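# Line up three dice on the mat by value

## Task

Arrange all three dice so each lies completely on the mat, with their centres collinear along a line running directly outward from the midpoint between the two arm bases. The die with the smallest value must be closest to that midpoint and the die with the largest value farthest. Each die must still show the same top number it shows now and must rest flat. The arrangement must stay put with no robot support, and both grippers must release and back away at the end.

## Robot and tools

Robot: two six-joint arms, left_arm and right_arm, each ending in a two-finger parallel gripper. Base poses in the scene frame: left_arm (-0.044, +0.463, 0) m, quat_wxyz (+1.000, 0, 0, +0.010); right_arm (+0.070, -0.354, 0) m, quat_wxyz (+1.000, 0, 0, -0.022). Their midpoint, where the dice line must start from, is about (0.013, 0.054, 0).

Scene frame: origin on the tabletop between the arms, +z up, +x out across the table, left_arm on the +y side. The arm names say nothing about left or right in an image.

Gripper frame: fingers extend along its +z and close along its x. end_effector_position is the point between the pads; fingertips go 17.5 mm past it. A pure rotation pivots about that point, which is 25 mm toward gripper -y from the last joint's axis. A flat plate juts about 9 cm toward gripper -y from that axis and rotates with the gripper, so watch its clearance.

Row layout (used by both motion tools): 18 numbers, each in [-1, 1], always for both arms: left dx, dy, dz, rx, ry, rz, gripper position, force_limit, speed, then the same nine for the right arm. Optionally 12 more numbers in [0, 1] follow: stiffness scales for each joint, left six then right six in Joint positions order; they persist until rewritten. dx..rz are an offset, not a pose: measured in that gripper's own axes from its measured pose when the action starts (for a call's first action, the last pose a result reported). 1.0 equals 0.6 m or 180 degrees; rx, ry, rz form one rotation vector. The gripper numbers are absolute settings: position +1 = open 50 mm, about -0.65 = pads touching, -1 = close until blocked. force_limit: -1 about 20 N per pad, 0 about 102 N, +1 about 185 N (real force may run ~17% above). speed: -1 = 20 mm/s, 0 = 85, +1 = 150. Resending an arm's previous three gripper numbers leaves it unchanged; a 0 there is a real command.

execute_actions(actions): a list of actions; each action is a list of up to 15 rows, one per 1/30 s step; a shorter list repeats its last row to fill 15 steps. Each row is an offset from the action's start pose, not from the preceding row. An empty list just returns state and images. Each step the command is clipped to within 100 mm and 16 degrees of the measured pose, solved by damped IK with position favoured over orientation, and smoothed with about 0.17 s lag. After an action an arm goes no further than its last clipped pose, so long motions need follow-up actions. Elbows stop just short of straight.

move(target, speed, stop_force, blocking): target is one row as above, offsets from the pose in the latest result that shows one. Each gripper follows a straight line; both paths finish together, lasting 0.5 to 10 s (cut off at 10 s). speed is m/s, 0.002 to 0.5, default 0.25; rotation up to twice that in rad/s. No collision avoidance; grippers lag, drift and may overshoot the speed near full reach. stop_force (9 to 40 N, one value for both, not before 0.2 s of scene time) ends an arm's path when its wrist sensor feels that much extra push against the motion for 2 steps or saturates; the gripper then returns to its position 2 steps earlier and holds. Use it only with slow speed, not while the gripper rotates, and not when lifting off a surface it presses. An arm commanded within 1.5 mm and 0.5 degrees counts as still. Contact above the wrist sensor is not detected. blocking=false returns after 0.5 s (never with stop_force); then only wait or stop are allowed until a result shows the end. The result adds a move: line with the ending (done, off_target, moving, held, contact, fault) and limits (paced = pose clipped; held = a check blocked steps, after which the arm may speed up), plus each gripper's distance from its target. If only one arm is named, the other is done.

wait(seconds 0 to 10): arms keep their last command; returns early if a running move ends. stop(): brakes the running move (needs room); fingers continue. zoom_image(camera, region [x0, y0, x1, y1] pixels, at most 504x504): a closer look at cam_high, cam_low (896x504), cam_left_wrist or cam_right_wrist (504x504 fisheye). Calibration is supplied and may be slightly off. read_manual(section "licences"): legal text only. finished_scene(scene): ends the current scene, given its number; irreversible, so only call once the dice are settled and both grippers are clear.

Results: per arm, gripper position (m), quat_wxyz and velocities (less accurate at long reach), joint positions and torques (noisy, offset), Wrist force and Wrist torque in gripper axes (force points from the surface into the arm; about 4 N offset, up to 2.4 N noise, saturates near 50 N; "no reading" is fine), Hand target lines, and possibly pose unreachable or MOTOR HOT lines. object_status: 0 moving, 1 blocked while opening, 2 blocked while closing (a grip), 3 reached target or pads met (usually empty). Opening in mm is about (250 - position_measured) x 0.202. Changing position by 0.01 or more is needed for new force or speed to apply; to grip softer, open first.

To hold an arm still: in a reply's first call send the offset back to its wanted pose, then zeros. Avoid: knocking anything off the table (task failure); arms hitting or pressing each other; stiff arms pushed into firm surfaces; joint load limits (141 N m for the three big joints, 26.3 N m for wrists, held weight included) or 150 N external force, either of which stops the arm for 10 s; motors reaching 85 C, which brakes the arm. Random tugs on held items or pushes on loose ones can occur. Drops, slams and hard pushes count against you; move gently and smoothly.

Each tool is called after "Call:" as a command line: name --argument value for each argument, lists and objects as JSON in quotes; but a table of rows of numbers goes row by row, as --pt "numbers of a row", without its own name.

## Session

Call:
execute_actions --actions '[]'

Scene clock: 0.00 s.
left_arm: end_effector_position=(+0.5355, -0.0338, +0.2910) position_measured=3 object_status=3 end_effector_quat_wxyz=(+0.194, +0.926, -0.298, -0.127) end_effector_velocity=(+0.000, +0.000, -0.001) end_effector_angular_velocity=(+0.001, +0.002, +0.002) | right_arm: end_effector_position=(+0.5739, -0.4933, +0.3016) position_measured=3 object_status=3 end_effector_quat_wxyz=(+0.115, +0.158, +0.981, +0.010) end_effector_velocity=(-0.000, -0.000, -0.000) end_effector_angular_velocity=(-0.000, +0.001, +0.000)
Joint positions: left_arm=[-0.774 -0.781  0.548 -1.267 -2.034  1.457] | right_arm=[ 3.235 -1.467 -1.775 -1.241  1.543 -1.206]
Joint velocities: left_arm=[ 0.     0.001  0.001 -0.    -0.    -0.002] | right_arm=[-0.     0.    -0.001  0.    -0.    -0.   ]
Joint torques (N m, as the arm reports them, + toward a larger angle): no reading
Motor temperatures (°C, as the motors report them): left_arm=[26 25 25 30 27 32] | right_arm=[27 27 24 30 31 33]
Wrist force (N, on the end effector, along its own x y z axes, offset not removed): no reading
Wrist torque (N m, same axes, about the end effector's origin, offset not removed): no reading
Hand target (left_arm): +0.536, -0.034, +0.291; +0.194, +0.926, -0.298, -0.127
Hand target (right_arm): +0.574, -0.493, +0.302; +0.115, +0.158, +0.981, +0.010
Joint stiffness scale: left_arm=[1. 1. 1. 1. 1. 1.] | right_arm=[1. 1. 1. 1. 1. 1.]
camera_calibration (this result's frames):
cam_left_wrist: T_world_to_cam=[[0.837023, -0.519467, -0.17189, -0.418915], [-0.31702, -0.716453, 0.621444, -0.0226863], [-0.445971, -0.46567, -0.76437, 0.600265], [0, 0, 0, 1]] pos_world=[0.61115, 0.0456594, 0.400915]
cam_right_wrist: T_world_to_cam=[[-0.875398, 0.444357, -0.190329, 0.7854], [0.381984, 0.877161, 0.290994, 0.136895], [0.296254, 0.182033, -0.937602, 0.35699], [0, 0, 0, 1]] pos_world=[0.529486, -0.53406, 0.444363]

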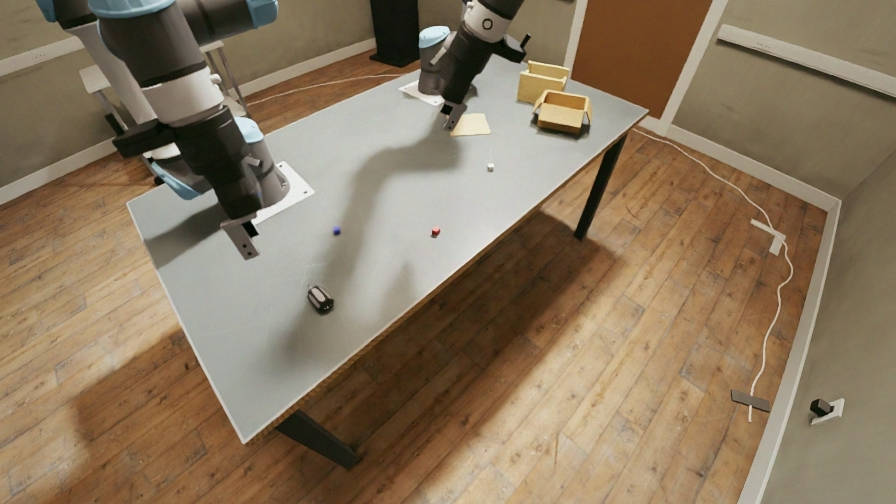

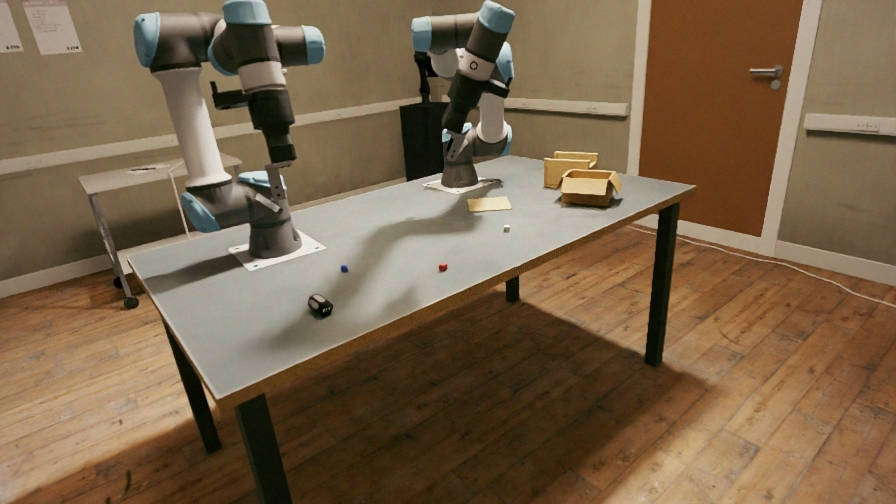

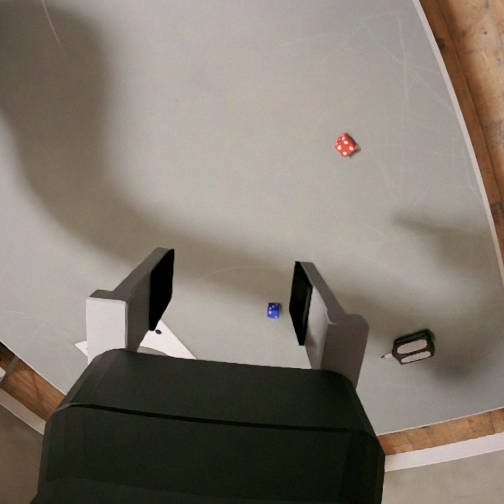

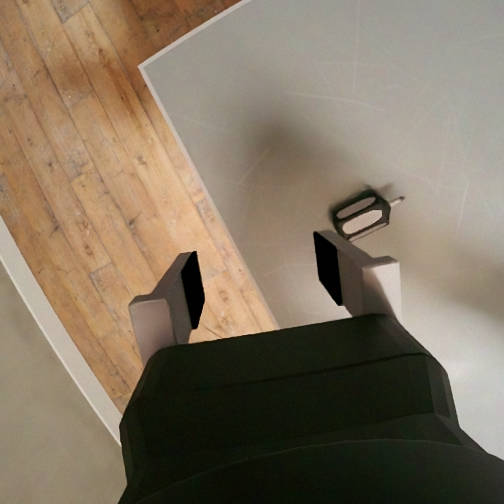

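Call:
zoom_image --camera "cam_high" --region '[430, 95, 520, 185]'

Call:
zoom_image --camera "cam_low" --region '[450, 180, 530, 245]'

Call:
zoom_image --camera "cam_left_wrist" --region '[315, 115, 375, 175]'

Call:
zoom_image --camera "cam_left_wrist" --region '[245, 280, 305, 340]'

Region (430, 95, 520, 185) of cam_high's 896x504 image, scaled by 5.600, with more detail than that image has.

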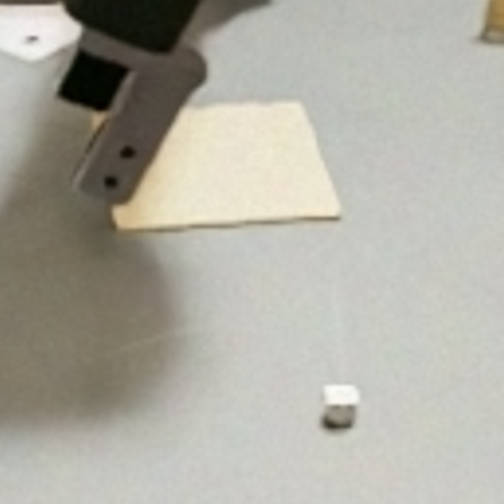

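Region (450, 180, 530, 245) of cam_low's 896x504 image, scaled by 6.300, with more detail than that image has; it fills the top 410 rows of this view, and the rest is white.

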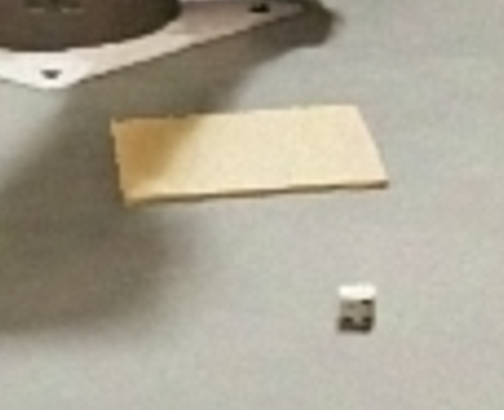

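Region (315, 115, 375, 175) of cam_left_wrist's 504x504 image, scaled by 8.400, with more detail than that image has.

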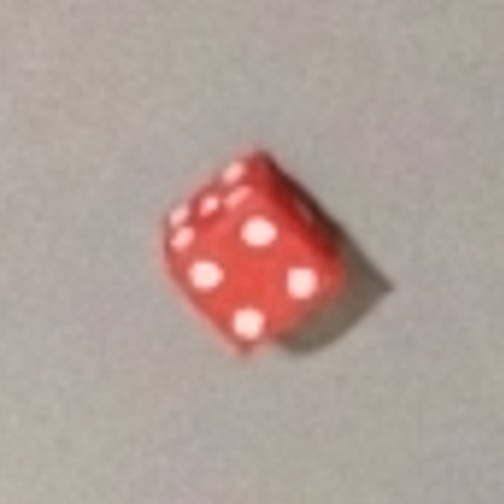

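Region (245, 280, 305, 340) of cam_left_wrist's 504x504 image, scaled by 8.400, with more detail than that image has.

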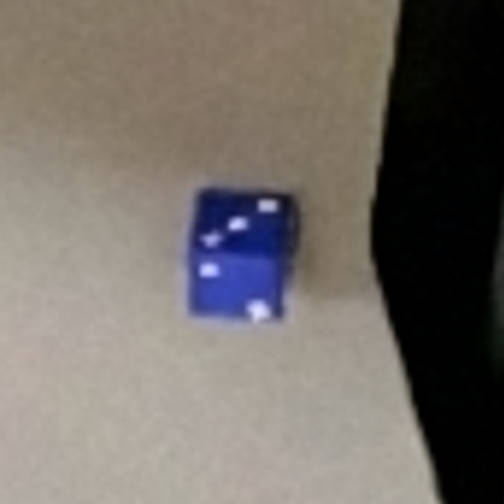

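Call:
zoom_image --camera "cam_high" --region '[479, 155, 503, 179]'

Call:
zoom_image --camera "cam_low" --region '[495, 217, 519, 241]'

Call:
zoom_image --camera "cam_high" --region '[424, 220, 448, 244]'

Call:
zoom_image --camera "cam_high" --region '[325, 219, 349, 243]'

Region (479, 155, 503, 179) of cam_high's 896x504 image, scaled by 21.000, with more detail than that image has.

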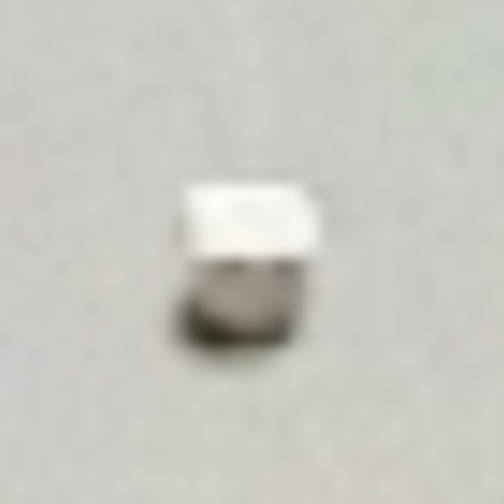

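Region (495, 217, 519, 241) of cam_low's 896x504 image, scaled by 21.000, with more detail than that image has.

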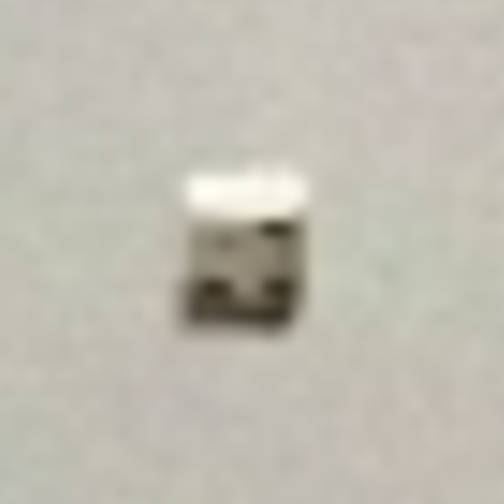

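Region (424, 220, 448, 244) of cam_high's 896x504 image, scaled by 21.000, with more detail than that image has.

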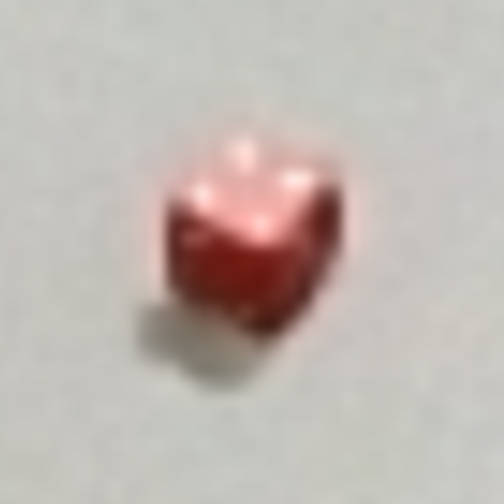

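Region (325, 219, 349, 243) of cam_high's 896x504 image, scaled by 21.000, with more detail than that image has.

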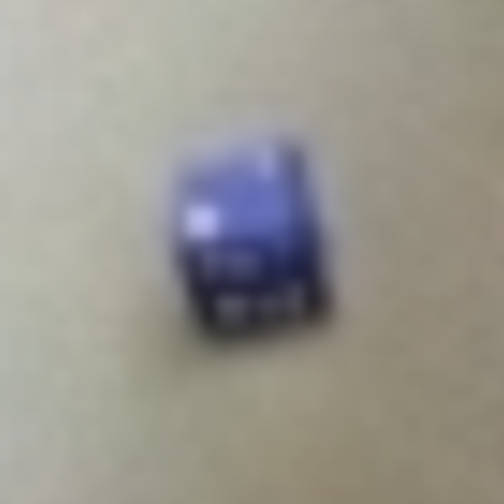

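Call:
zoom_image --camera "cam_left_wrist" --region '[140, 230, 330, 350]'

Call:
zoom_image --camera "cam_right_wrist" --region '[160, 210, 350, 340]'

Call:
zoom_image --camera "cam_low" --region '[431, 255, 455, 279]'

Call:
zoom_image --camera "cam_low" --region '[332, 256, 356, 280]'

Region (140, 230, 330, 350) of cam_left_wrist's 504x504 image, scaled by 2.653, with more detail than that image has; it fills the top 318 rows of this view, and the rest is white.

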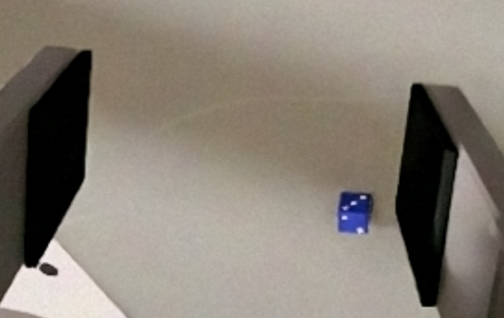

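Region (160, 210, 350, 340) of cam_right_wrist's 504x504 image, scaled by 2.653, with more detail than that image has; it fills the top 345 rows of this view, and the rest is white.

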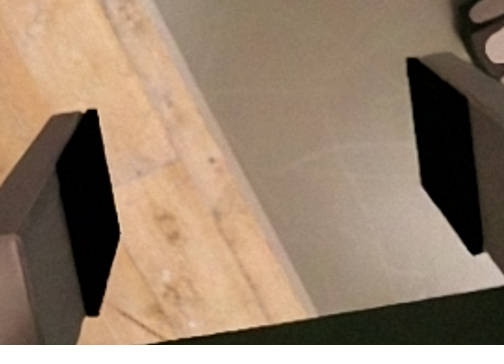

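Region (431, 255, 455, 279) of cam_low's 896x504 image, scaled by 21.000, with more detail than that image has.

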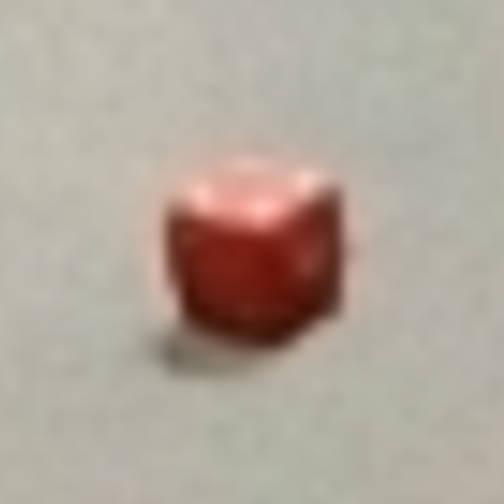

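Region (332, 256, 356, 280) of cam_low's 896x504 image, scaled by 21.000, with more detail than that image has.

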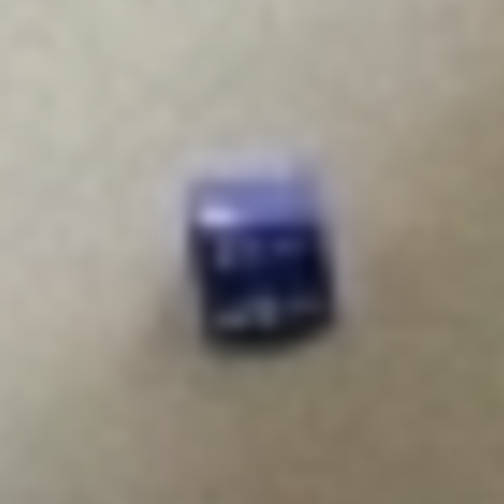

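Call:
move --target '[0.1602,-0.1025,0.3843,0.1515,-0.0122,0.2177,1,-0.5,0,0.2983,0.1097,0.1911,-0.0204,0.0417,-0.2575,1,-0.5,0]' --speed 0.5

Scene clock: 121.70 s.
left_arm: end_effector_position=(+0.5608, -0.1123, +0.0477) position_measured=3 object_status=3 end_effector_quat_wxyz=(+0.001, +0.790, -0.613, +0.000) end_effector_velocity=(+0.001, +0.001, -0.003) end_effector_angular_velocity=(+0.001, -0.001, -0.002) | right_arm: end_effector_position=(+0.4556, -0.3770, +0.1546) position_measured=3 object_status=3 end_effector_quat_wxyz=(+0.051, -0.243, +0.969, +0.006) end_effector_velocity=(+0.001, +0.000, +0.000) end_effector_angular_velocity=(+0.000, -0.002, +0.000)
Joint positions: left_arm=[-0.97  -0.67   0.944 -1.845 -1.572  1.942] | right_arm=[ 3.548 -1.232 -2.297 -1.08   1.57  -1.701]
Joint velocities: left_arm=[ 0.001  0.001  0.005 -0.007  0.002  0.003] | right_arm=[ 0.001  0.     0.001  0.002 -0.     0.   ]
Joint torques (N m, as the arm reports them, + toward a larger angle): left_arm=[ -0.08 -58.49 -20.04  -3.74   0.42  -0.24] | right_arm=[ 2.43 12.34 24.85  3.54 -0.62 -0.73]
Motor temperatures (°C, as the motors report them): left_arm=[26 25 25 30 27 32] | right_arm=[27 27 24 30 31 33]
Wrist force (N, on the end effector, along its own x y z axes, offset not removed): left_arm=[0.5 -2.6 -0.1] | right_arm=[-0.2 1.2 -2.0]
Wrist torque (N m, same axes, about the end effector's origin, offset not removed): left_arm=[-0.31 0.05 -0.03] | right_arm=[0.25 -0.05 -0.05]
Hand target (left_arm): +0.561, -0.111, +0.047; +0.000, +0.790, -0.613, -0.000
Hand target (right_arm): +0.455, -0.377, +0.154; +0.051, -0.245, +0.968, +0.005
Off the commanded pose (left_arm): 0.002 m, 0 deg.
Off the commanded pose (right_arm): 0.001 m, 0 deg.
Joint stiffness scale: left_arm=[1. 1. 1. 1. 1. 1.] | right_arm=[1. 1. 1. 1. 1. 1.]
move: done
camera_calibration (this result's frames):
cam_left_wrist: T_world_to_cam=[[0.350244, -0.936643, -0.00533474, -0.304505], [-0.90855, -0.341113, 0.241203, 0.472268], [-0.227741, -0.0796332, -0.97046, 0.319845], [0, 0, 0, 1]] pos_world=[0.608572, -0.0986457, 0.194859]
cam_right_wrist: T_world_to_cam=[[-0.936597, -0.340755, -0.0816794, 0.317295], [-0.350397, 0.912587, 0.21073, 0.482312], [0.00273249, 0.225989, -0.974126, 0.388978], [0, 0, 0, 1]] pos_world=[0.465115, -0.419937, 0.303193]

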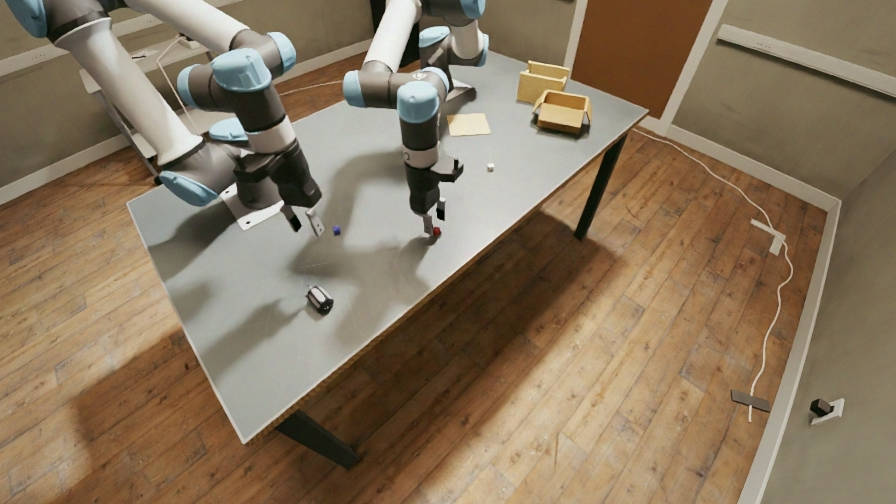

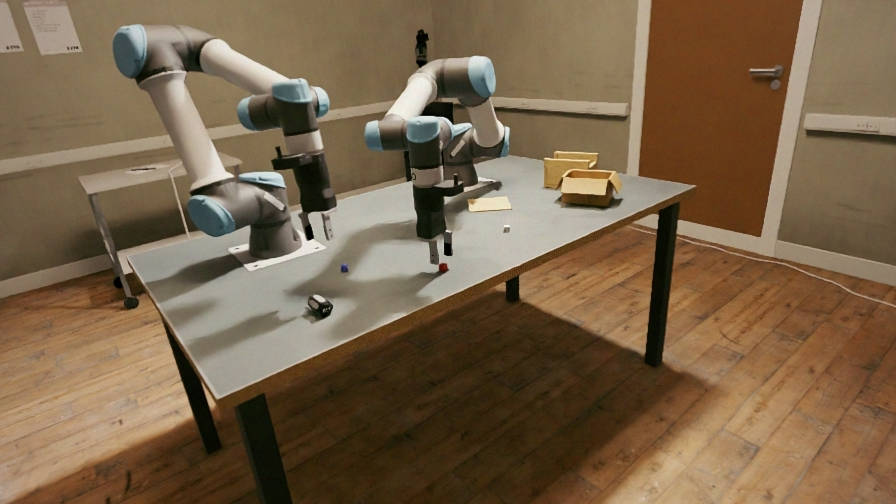

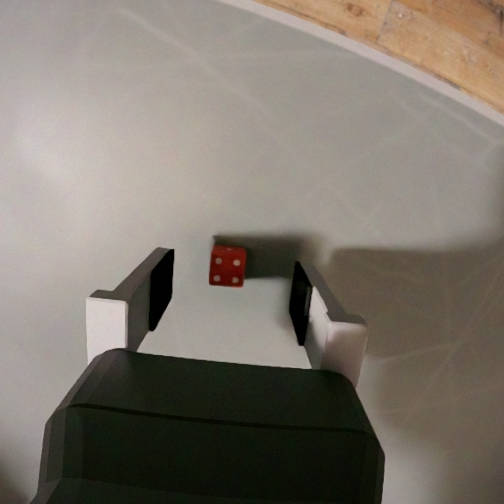

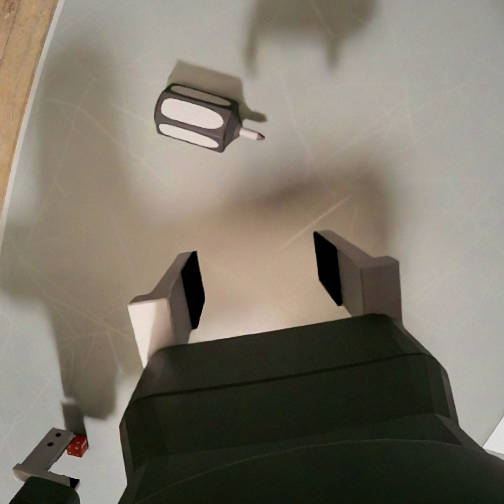

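Call:
zoom_image --camera "cam_left_wrist" --region '[160, 220, 310, 320]'

Call:
zoom_image --camera "cam_high" --region '[435, 100, 505, 145]'

Call:
zoom_image --camera "cam_high" --region '[479, 155, 503, 179]'

Region (160, 220, 310, 320) of cam_left_wrist's 504x504 image, scaled by 3.360, with more detail than that image has.

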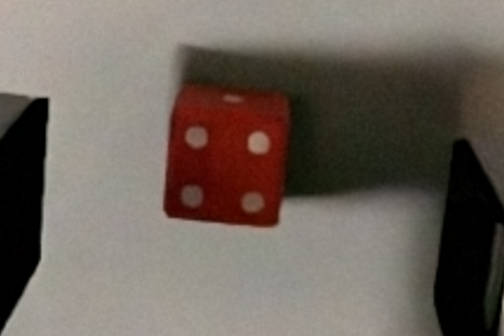

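Region (435, 100, 505, 145) of cam_high's 896x504 image, scaled by 7.200, with more detail than that image has; it fills the top 324 rows of this view, and the rest is white.

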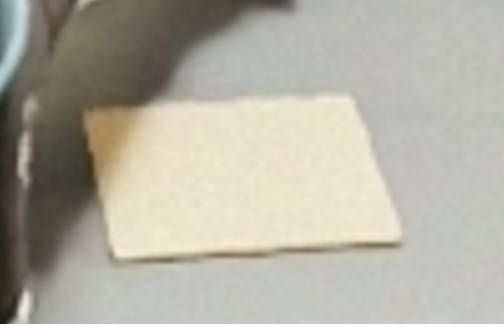

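Region (479, 155, 503, 179) of cam_high's 896x504 image, scaled by 21.000, with more detail than that image has.

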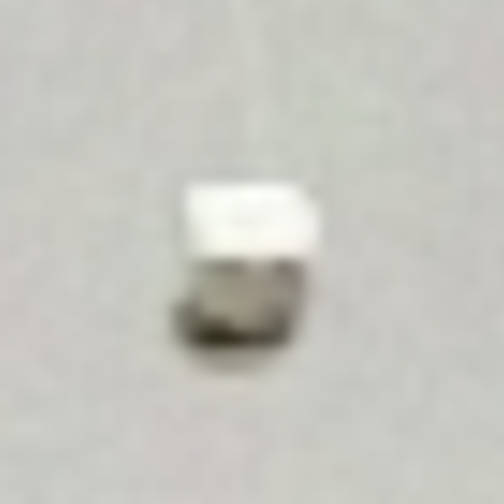

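Call:
zoom_image --camera "cam_low" --region '[420, 235, 465, 280]'

Region (420, 235, 465, 280) of cam_low's 896x504 image, scaled by 11.200, with more detail than that image has.

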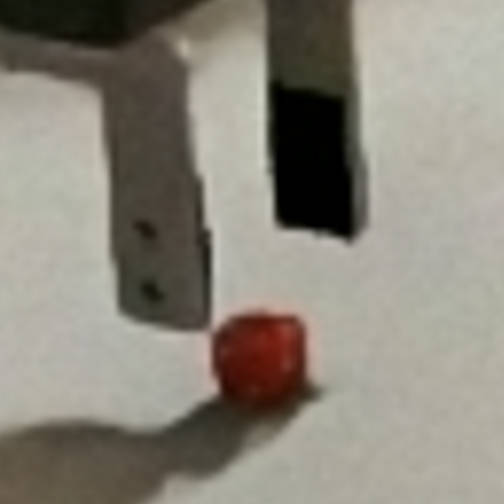

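Call:
execute_actions --actions '[[[-0.0002,0,0.0015,0,0,0,-1,-0.5,-0.25,0,0,0,0,0,0,1,-0.5,0],[-0.0008,0.0002,0.0055,0,0,0,-1,-0.5,-0.25,0,0,0,0,0,0,1,-0.5,0],[-0.0017,0.0003,0.0113,0,0,0,-1,-0.5,-0.25,0,0,0,0,0,0,1,-0.5,0],[-0.0027,0.0005,0.0182,0,0,0,-1,-0.5,-0.25,0,0,0,0,0,0,1,-0.5,0],[-0.0038,0.0008,0.0255,0,0,0,-1,-0.5,-0.25,0,0,0,0,0,0,1,-0.5,0],[-0.0048,0.001,0.0324,0,0,0,-1,-0.5,-0.25,0,0,0,0,0,0,1,-0.5,0],[-0.0057,0.0011,0.0382,0,0,0,-1,-0.5,-0.25,0,0,0,0,0,0,1,-0.5,0],[-0.0063,0.0013,0.0422,0,0,0,-1,-0.5,-0.25,0,0,0,0,0,0,1,-0.5,0],[-0.0065,0.0013,0.0437,0,0,0,-1,-0.5,-0.25,0,0,0,0,0,0,1,-0.5,0]]]'

Call:
wait --seconds 0.3

Scene clock: 150.90 s.
left_arm: end_effector_position=(+0.5583, -0.1088, +0.0227) position_measured=168 object_status=0 end_effector_quat_wxyz=(+0.000, +0.790, -0.613, -0.002) end_effector_velocity=(-0.001, +0.002, -0.037) end_effector_angular_velocity=(+0.011, +0.007, -0.001) | right_arm: end_effector_position=(+0.4556, -0.3770, +0.1546) position_measured=3 object_status=3 end_effector_quat_wxyz=(+0.051, -0.243, +0.969, +0.006) end_effector_velocity=(+0.000, -0.000, +0.000) end_effector_angular_velocity=(+0.000, -0.001, -0.001)
Joint positions: left_arm=[-0.97  -0.658  0.988 -1.897 -1.572  1.942] | right_arm=[ 3.548 -1.232 -2.297 -1.08   1.57  -1.701]
Joint velocities: left_arm=[-0.     0.036  0.029 -0.052  0.001  0.001] | right_arm=[-0.001  0.     0.001  0.    -0.    -0.   ]
Joint torques (N m, as the arm reports them, + toward a larger angle): left_arm=[  0.62 -60.87 -21.45  -3.62  -0.06   0.24] | right_arm=[-0.17 10.63 28.09  3.18 -0.25 -0.41]
Motor temperatures (°C, as the motors report them): left_arm=[26 25 25 30 27 32] | right_arm=[27 27 24 30 31 33]
Wrist force (N, on the end effector, along its own x y z axes, offset not removed): left_arm=[-4.4 1.4 1.2] | right_arm=[-3.6 2.9 -1.6]
Wrist torque (N m, same axes, about the end effector's origin, offset not removed): left_arm=[0.33 0.99 0.15] | right_arm=[0.44 0.63 0.30]
Hand target (left_arm): +0.559, -0.109, +0.022; +0.001, +0.790, -0.613, +0.000
Hand target (right_arm): +0.456, -0.377, +0.155; +0.051, -0.243, +0.969, +0.006
Off the commanded pose (left_arm): 0.001 m, 0 deg.
Off the commanded pose (right_arm): 0.000 m, 0 deg.
Joint stiffness scale: left_arm=[1. 1. 1. 1. 1. 1.] | right_arm=[1. 1. 1. 1. 1. 1.]
camera_calibration (this result's frames):
cam_left_wrist: T_world_to_cam=[[0.35002, -0.936702, -0.00869365, -0.300251], [-0.90816, -0.3416, 0.24198, 0.476944], [-0.229633, -0.0768027, -0.970242, 0.29664], [0, 0, 0, 1]] pos_world=[0.606354, -0.0955388, 0.169791]
cam_right_wrist: T_world_to_cam=[[-0.936574, -0.340802, -0.0817517, 0.317299], [-0.350459, 0.912569, 0.210707, 0.482336], [0.00279486, 0.225993, -0.974125, 0.388956], [0, 0, 0, 1]] pos_world=[0.465125, -0.41993, 0.3032]

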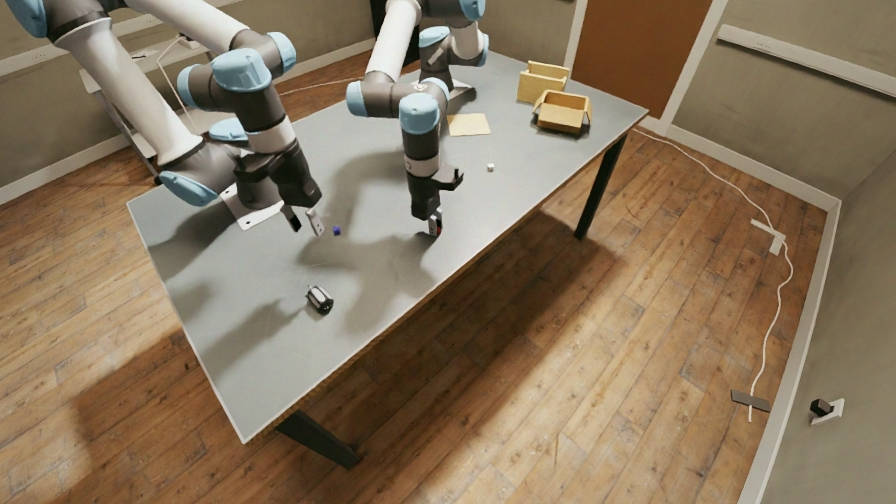

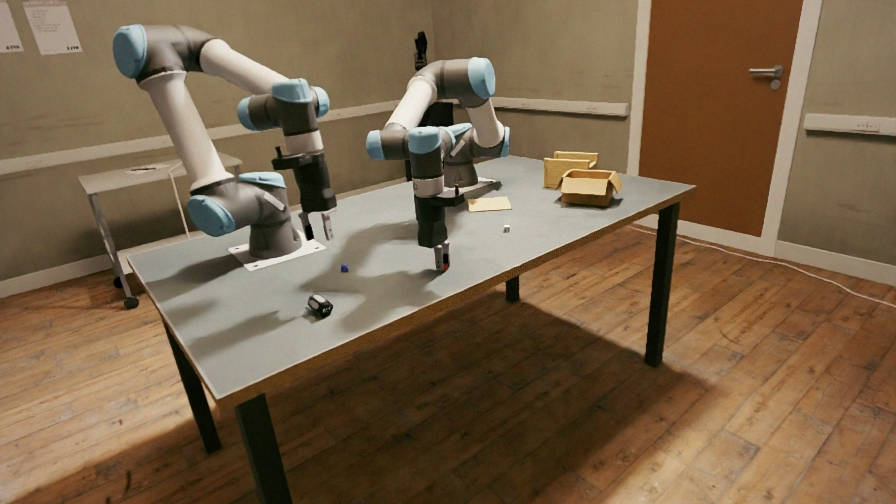

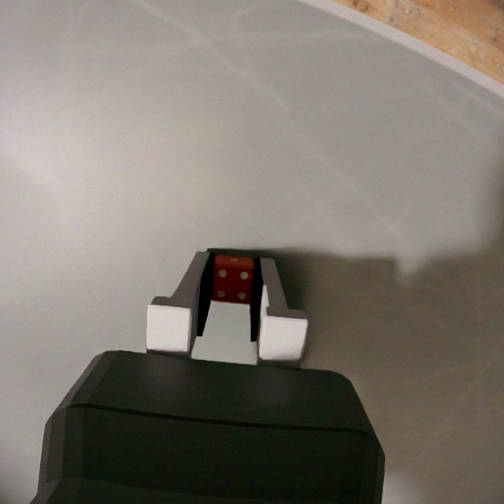

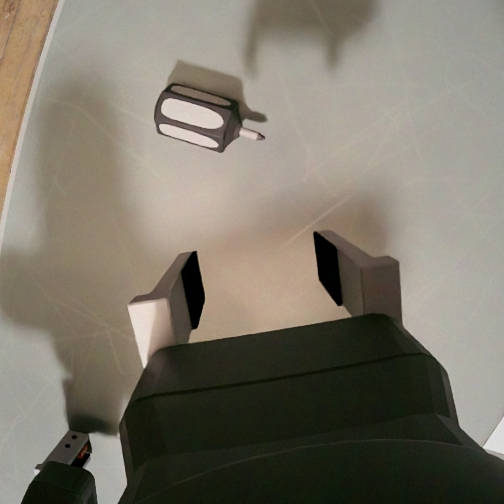

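Scene clock: 151.20 s.
left_arm: end_effector_position=(+0.5591, -0.1099, +0.0229) position_measured=179 object_status=2 end_effector_quat_wxyz=(+0.001, +0.790, -0.613, +0.001) end_effector_velocity=(+0.000, -0.001, -0.001) end_effector_angular_velocity=(-0.002, -0.001, -0.001) | right_arm: end_effector_position=(+0.4556, -0.3770, +0.1546) position_measured=3 object_status=3 end_effector_quat_wxyz=(+0.051, -0.243, +0.969, +0.006) end_effector_velocity=(+0.000, +0.000, +0.000) end_effector_angular_velocity=(+0.000, -0.001, +0.000)
Joint positions: left_arm=[-0.97  -0.658  0.988 -1.903 -1.572  1.942] | right_arm=[ 3.548 -1.232 -2.297 -1.08   1.57  -1.701]
Joint velocities: left_arm=[-0.     0.001  0.    -0.003  0.     0.001] | right_arm=[ 0.     0.    -0.     0.001  0.    -0.   ]
Joint torques (N m, as the arm reports them, + toward a larger angle): left_arm=[  0.55 -58.35 -20.64  -3.42  -0.02   0.12] | right_arm=[ 0.1   9.72 27.2   3.31 -0.28 -0.36]
Motor temperatures (°C, as the motors report them): left_arm=[26 25 25 30 27 32] | right_arm=[27 27 24 30 31 33]
Wrist force (N, on the end effector, along its own x y z axes, offset not removed): left_arm=[-1.4 3.1 -2.2] | right_arm=[-2.8 1.3 0.0]
Wrist torque (N m, same axes, about the end effector's origin, offset not removed): left_arm=[0.55 0.25 0.03] | right_arm=[0.09 0.38 0.22]
Hand target (left_arm): +0.559, -0.109, +0.022; +0.001, +0.790, -0.613, +0.000
Hand target (right_arm): +0.456, -0.377, +0.155; +0.051, -0.243, +0.969, +0.006
Off the commanded pose (left_arm): 0.002 m, 0 deg.
Off the commanded pose (right_arm): 0.000 m, 0 deg.
Joint stiffness scale: left_arm=[1. 1. 1. 1. 1. 1.] | right_arm=[1. 1. 1. 1. 1. 1.]
wait: 0.30 s; at rest by 0.20 s
camera_calibration (this result's frames):
cam_left_wrist: T_world_to_cam=[[0.349982, -0.936749, -0.00382725, -0.301623], [-0.90889, -0.340557, 0.240709, 0.477778], [-0.226787, -0.0807653, -0.97059, 0.294917], [0, 0, 0, 1]] pos_world=[0.606693, -0.0960155, 0.170084]
cam_right_wrist: T_world_to_cam=[[-0.936574, -0.340802, -0.0817517, 0.317299], [-0.350459, 0.912569, 0.210707, 0.482336], [0.00279485, 0.225993, -0.974125, 0.388956], [0, 0, 0, 1]] pos_world=[0.465125, -0.41993, 0.3032]

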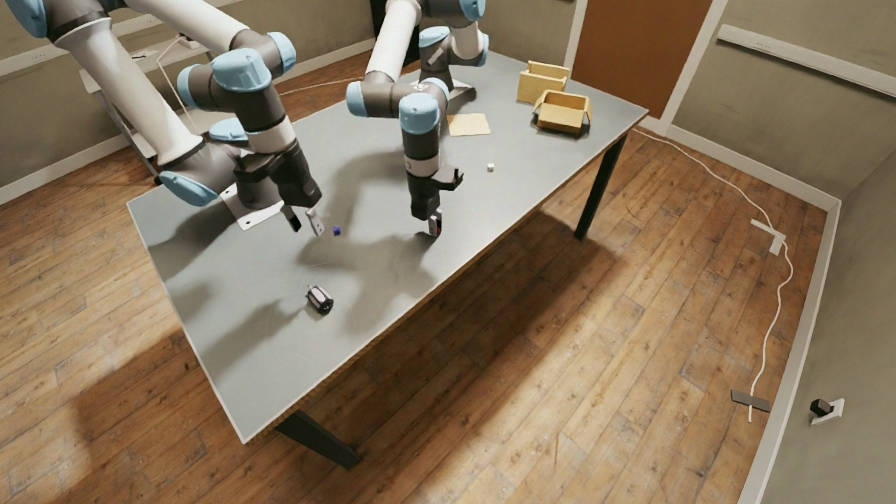

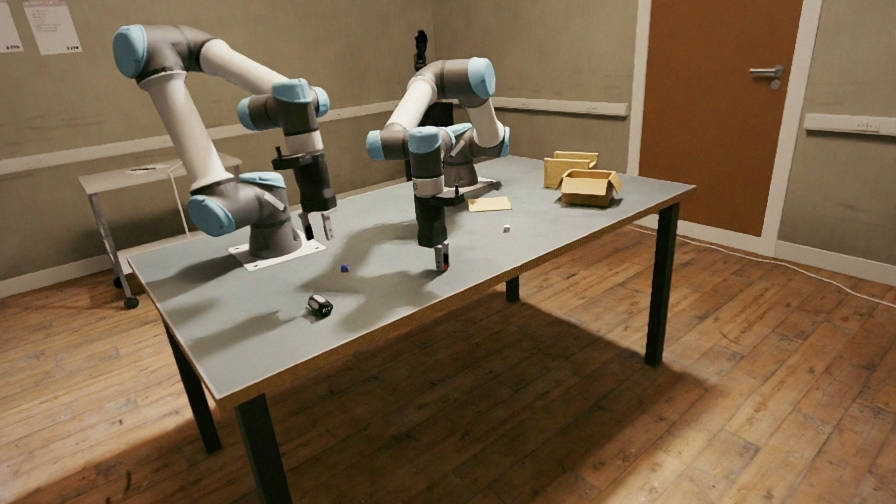

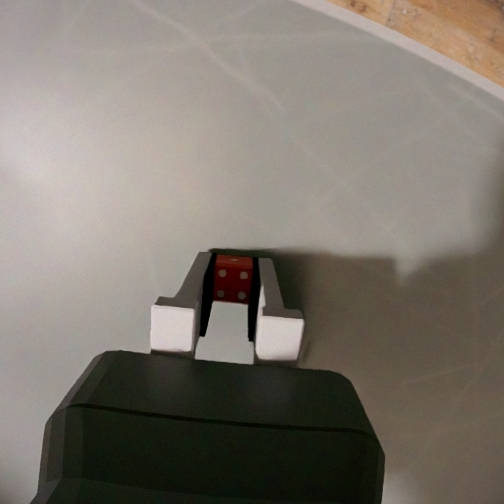

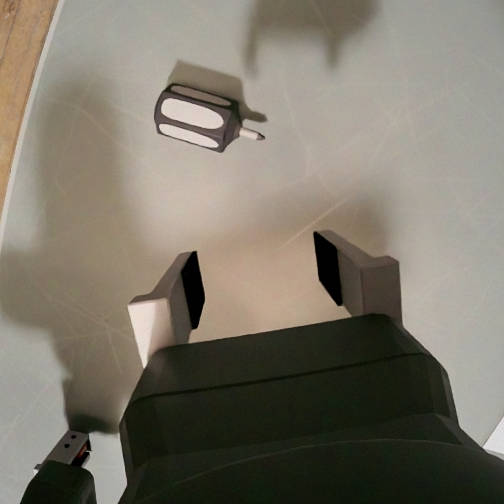

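Call:
move --target '[-0.8602,0.2786,-0.0368,0,0,-0.1917,-1,-0.5,-0.25,0.0786,0.1946,0.1697,-0.0136,0.0302,-0.1878,1,-0.5,0]' --speed 0.45

Scene clock: 181.33 s.
left_arm: end_effector_position=(+0.2712, +0.3479, +0.0451) position_measured=179 object_status=2 end_effector_quat_wxyz=(+0.002, +0.936, -0.351, +0.002) end_effector_velocity=(-0.003, +0.002, -0.001) end_effector_angular_velocity=(+0.008, +0.007, -0.000) | right_arm: end_effector_position=(+0.3702, -0.2920, +0.0488) position_measured=3 object_status=3 end_effector_quat_wxyz=(+0.003, -0.514, +0.858, +0.001) end_effector_velocity=(-0.000, +0.000, -0.000) end_effector_angular_velocity=(+0.000, +0.000, +0.001)
Joint positions: left_arm=[-0.86  -1.8    2.522 -2.299 -1.573  1.449] | right_arm=[ 3.925 -1.186 -2.6   -0.921  1.571 -1.91 ]
Joint velocities: left_arm=[-0.003 -0.003  0.003  0.011  0.    -0.002] | right_arm=[ 0.001 -0.    -0.001  0.001  0.    -0.   ]
Joint torques (N m, as the arm reports them, + toward a larger angle): left_arm=[ -1.33 -11.27 -16.53  -2.5    0.26  -0.28] | right_arm=[ 2.63  2.72 21.31  3.32 -0.26 -1.08]
Motor temperatures (°C, as the motors report them): left_arm=[26 25 25 30 27 32] | right_arm=[27 27 24 30 31 33]
Wrist force (N, on the end effector, along its own x y z axes, offset not removed): left_arm=[0.2 2.6 0.9] | right_arm=[0.4 -1.8 0.3]
Wrist torque (N m, same axes, about the end effector's origin, offset not removed): left_arm=[0.49 -0.16 0.09] | right_arm=[-0.20 0.00 0.16]
Hand target (left_arm): +0.270, +0.349, +0.044; +0.001, +0.936, -0.351, +0.001
Hand target (right_arm): +0.369, -0.292, +0.047; +0.000, -0.515, +0.857, +0.000
Off the commanded pose (left_arm): 0.003 m, 0 deg.
Off the commanded pose (right_arm): 0.002 m, 0 deg.
Joint stiffness scale: left_arm=[1. 1. 1. 1. 1. 1.] | right_arm=[1. 1. 1. 1. 1. 1.]
move: done
camera_calibration (this result's frames):
cam_left_wrist: T_world_to_cam=[[0.819878, -0.572538, -0.00110476, -0.0262545], [-0.555061, -0.795322, 0.24366, 0.428896], [-0.140383, -0.199158, -0.96986, 0.305831], [0, 0, 0, 1]] pos_world=[0.302522, 0.386987, 0.192079]
cam_right_wrist: T_world_to_cam=[[-0.593336, -0.804798, 0.0158649, -0.00971544], [-0.784968, 0.582856, 0.210008, 0.461717], [-0.178261, 0.112152, -0.977571, 0.300829], [0, 0, 0, 1]] pos_world=[0.410295, -0.310672, 0.197271]

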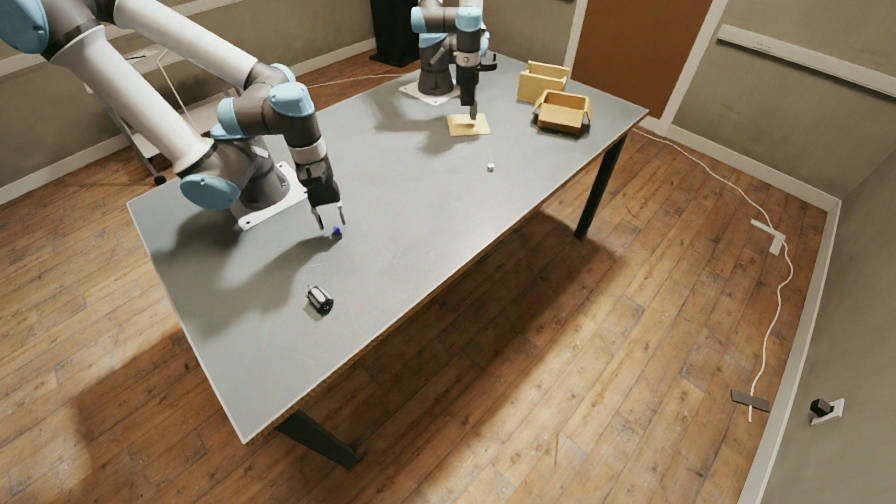

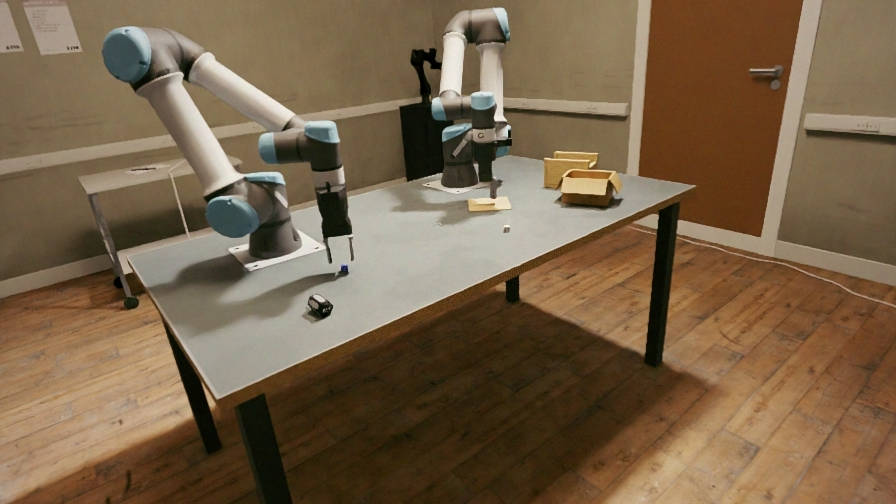

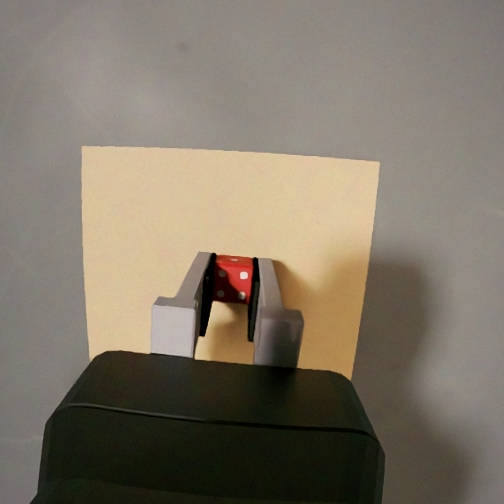

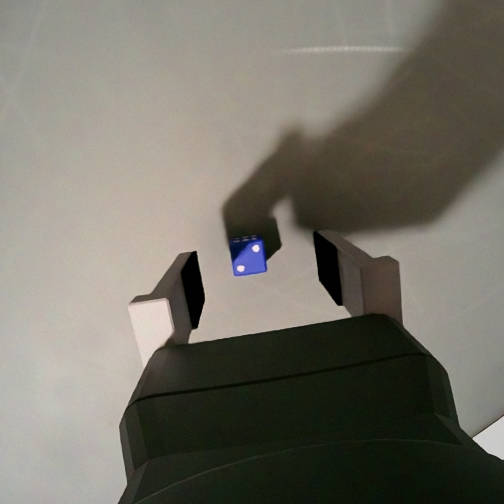

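Call:
execute_actions --actions '[]'

Call:
zoom_image --camera "cam_right_wrist" --region '[180, 210, 330, 310]'

Call:
zoom_image --camera "cam_left_wrist" --region '[60, 130, 400, 370]'

Scene clock: 183.63 s.
left_arm: end_effector_position=(+0.2711, +0.3481, +0.0451) position_measured=179 object_status=2 end_effector_quat_wxyz=(+0.002, +0.936, -0.351, +0.002) end_effector_velocity=(+0.000, +0.000, -0.000) end_effector_angular_velocity=(+0.001, -0.000, +0.001) | right_arm: end_effector_position=(+0.3702, -0.2920, +0.0488) position_measured=3 object_status=3 end_effector_quat_wxyz=(+0.003, -0.514, +0.858, +0.001) end_effector_velocity=(-0.000, +0.000, +0.000) end_effector_angular_velocity=(+0.000, -0.000, +0.000)
Joint positions: left_arm=[-0.86  -1.801  2.522 -2.297 -1.573  1.449] | right_arm=[ 3.925 -1.186 -2.6   -0.921  1.571 -1.91 ]
Joint velocities: left_arm=[ 0.     0.001 -0.    -0.     0.    -0.001] | right_arm=[ 0.001 -0.    -0.     0.     0.     0.   ]
Joint torques (N m, as the arm reports them, + toward a larger angle): left_arm=[ -2.63 -10.73 -16.52  -2.42   0.41  -0.46] | right_arm=[ 3.02  2.13 20.47  3.6  -0.14 -0.97]
Motor temperatures (°C, as the motors report them): left_arm=[26 25 25 30 27 32] | right_arm=[27 27 24 30 31 33]
Wrist force (N, on the end effector, along its own x y z axes, offset not removed): left_arm=[-2.1 2.4 3.0] | right_arm=[-3.6 0.2 0.4]
Wrist torque (N m, same axes, about the end effector's origin, offset not removed): left_arm=[0.66 0.37 0.19] | right_arm=[0.21 0.56 0.10]
Hand target (left_arm): +0.270, +0.349, +0.044; +0.001, +0.936, -0.351, +0.001
Hand target (right_arm): +0.369, -0.292, +0.047; +0.000, -0.515, +0.857, +0.000
Off the commanded pose (left_arm): 0.002 m, 0 deg.
Off the commanded pose (right_arm): 0.002 m, 0 deg.
Joint stiffness scale: left_arm=[1. 1. 1. 1. 1. 1.] | right_arm=[1. 1. 1. 1. 1. 1.]
camera_calibration (this result's frames):
cam_left_wrist: T_world_to_cam=[[0.819967, -0.572408, -0.00188026, -0.0260315], [-0.554816, -0.795566, 0.243423, 0.42898], [-0.140833, -0.198556, -0.969918, 0.305743], [0, 0, 0, 1]] pos_world=[0.302409, 0.387088, 0.192073]
cam_right_wrist: T_world_to_cam=[[-0.593326, -0.804808, 0.0157923, -0.00969614], [-0.784988, 0.582835, 0.209995, 0.46172], [-0.17821, 0.112198, -0.977575, 0.300827], [0, 0, 0, 1]] pos_world=[0.410302, -0.310662, 0.197275]

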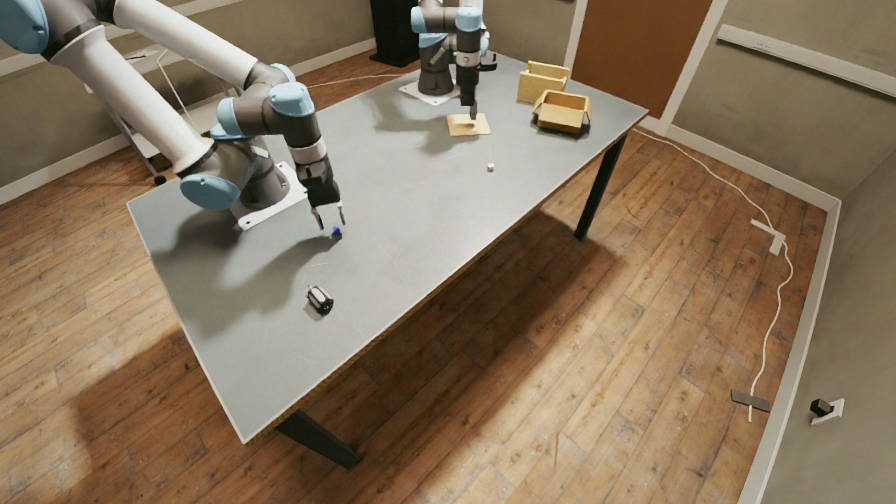

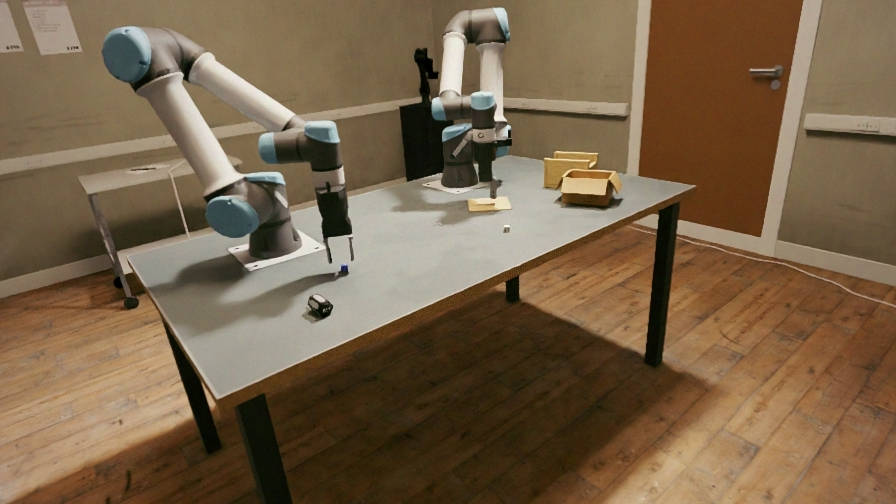

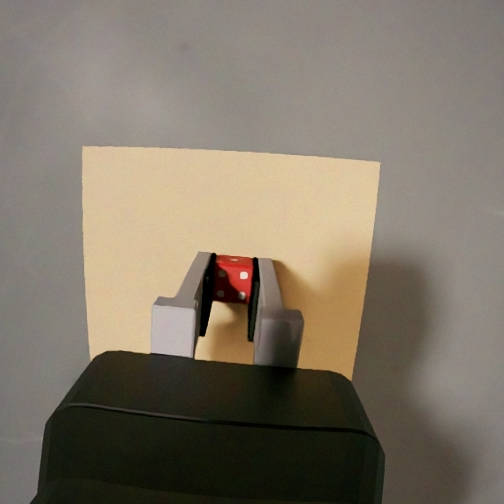

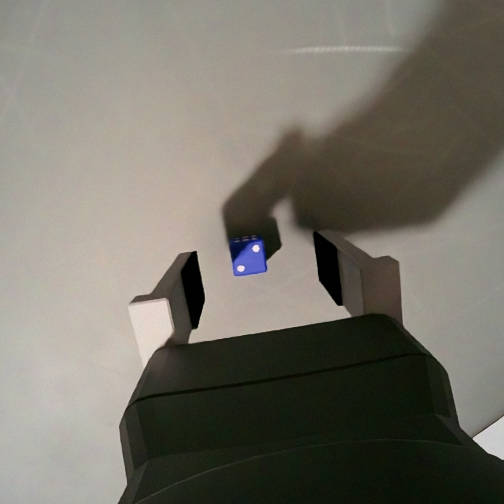

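Region (180, 210, 330, 310) of cam_right_wrist's 504x504 image, scaled by 3.360, with more detail than that image has.

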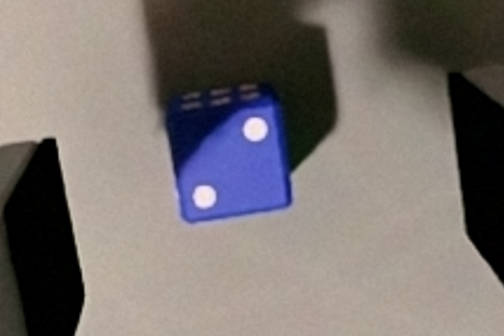

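Region (60, 130, 400, 370) of cam_left_wrist's 504x504 image, scaled by 1.482, with more detail than that image has; it fills the top 356 rows of this view, and the rest is white.

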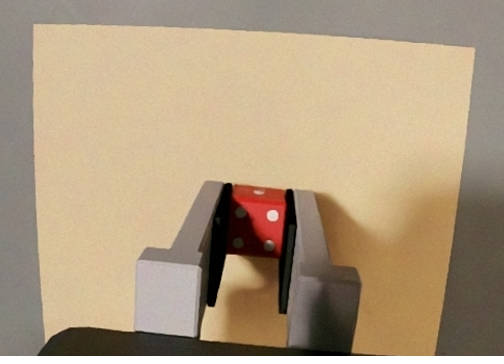

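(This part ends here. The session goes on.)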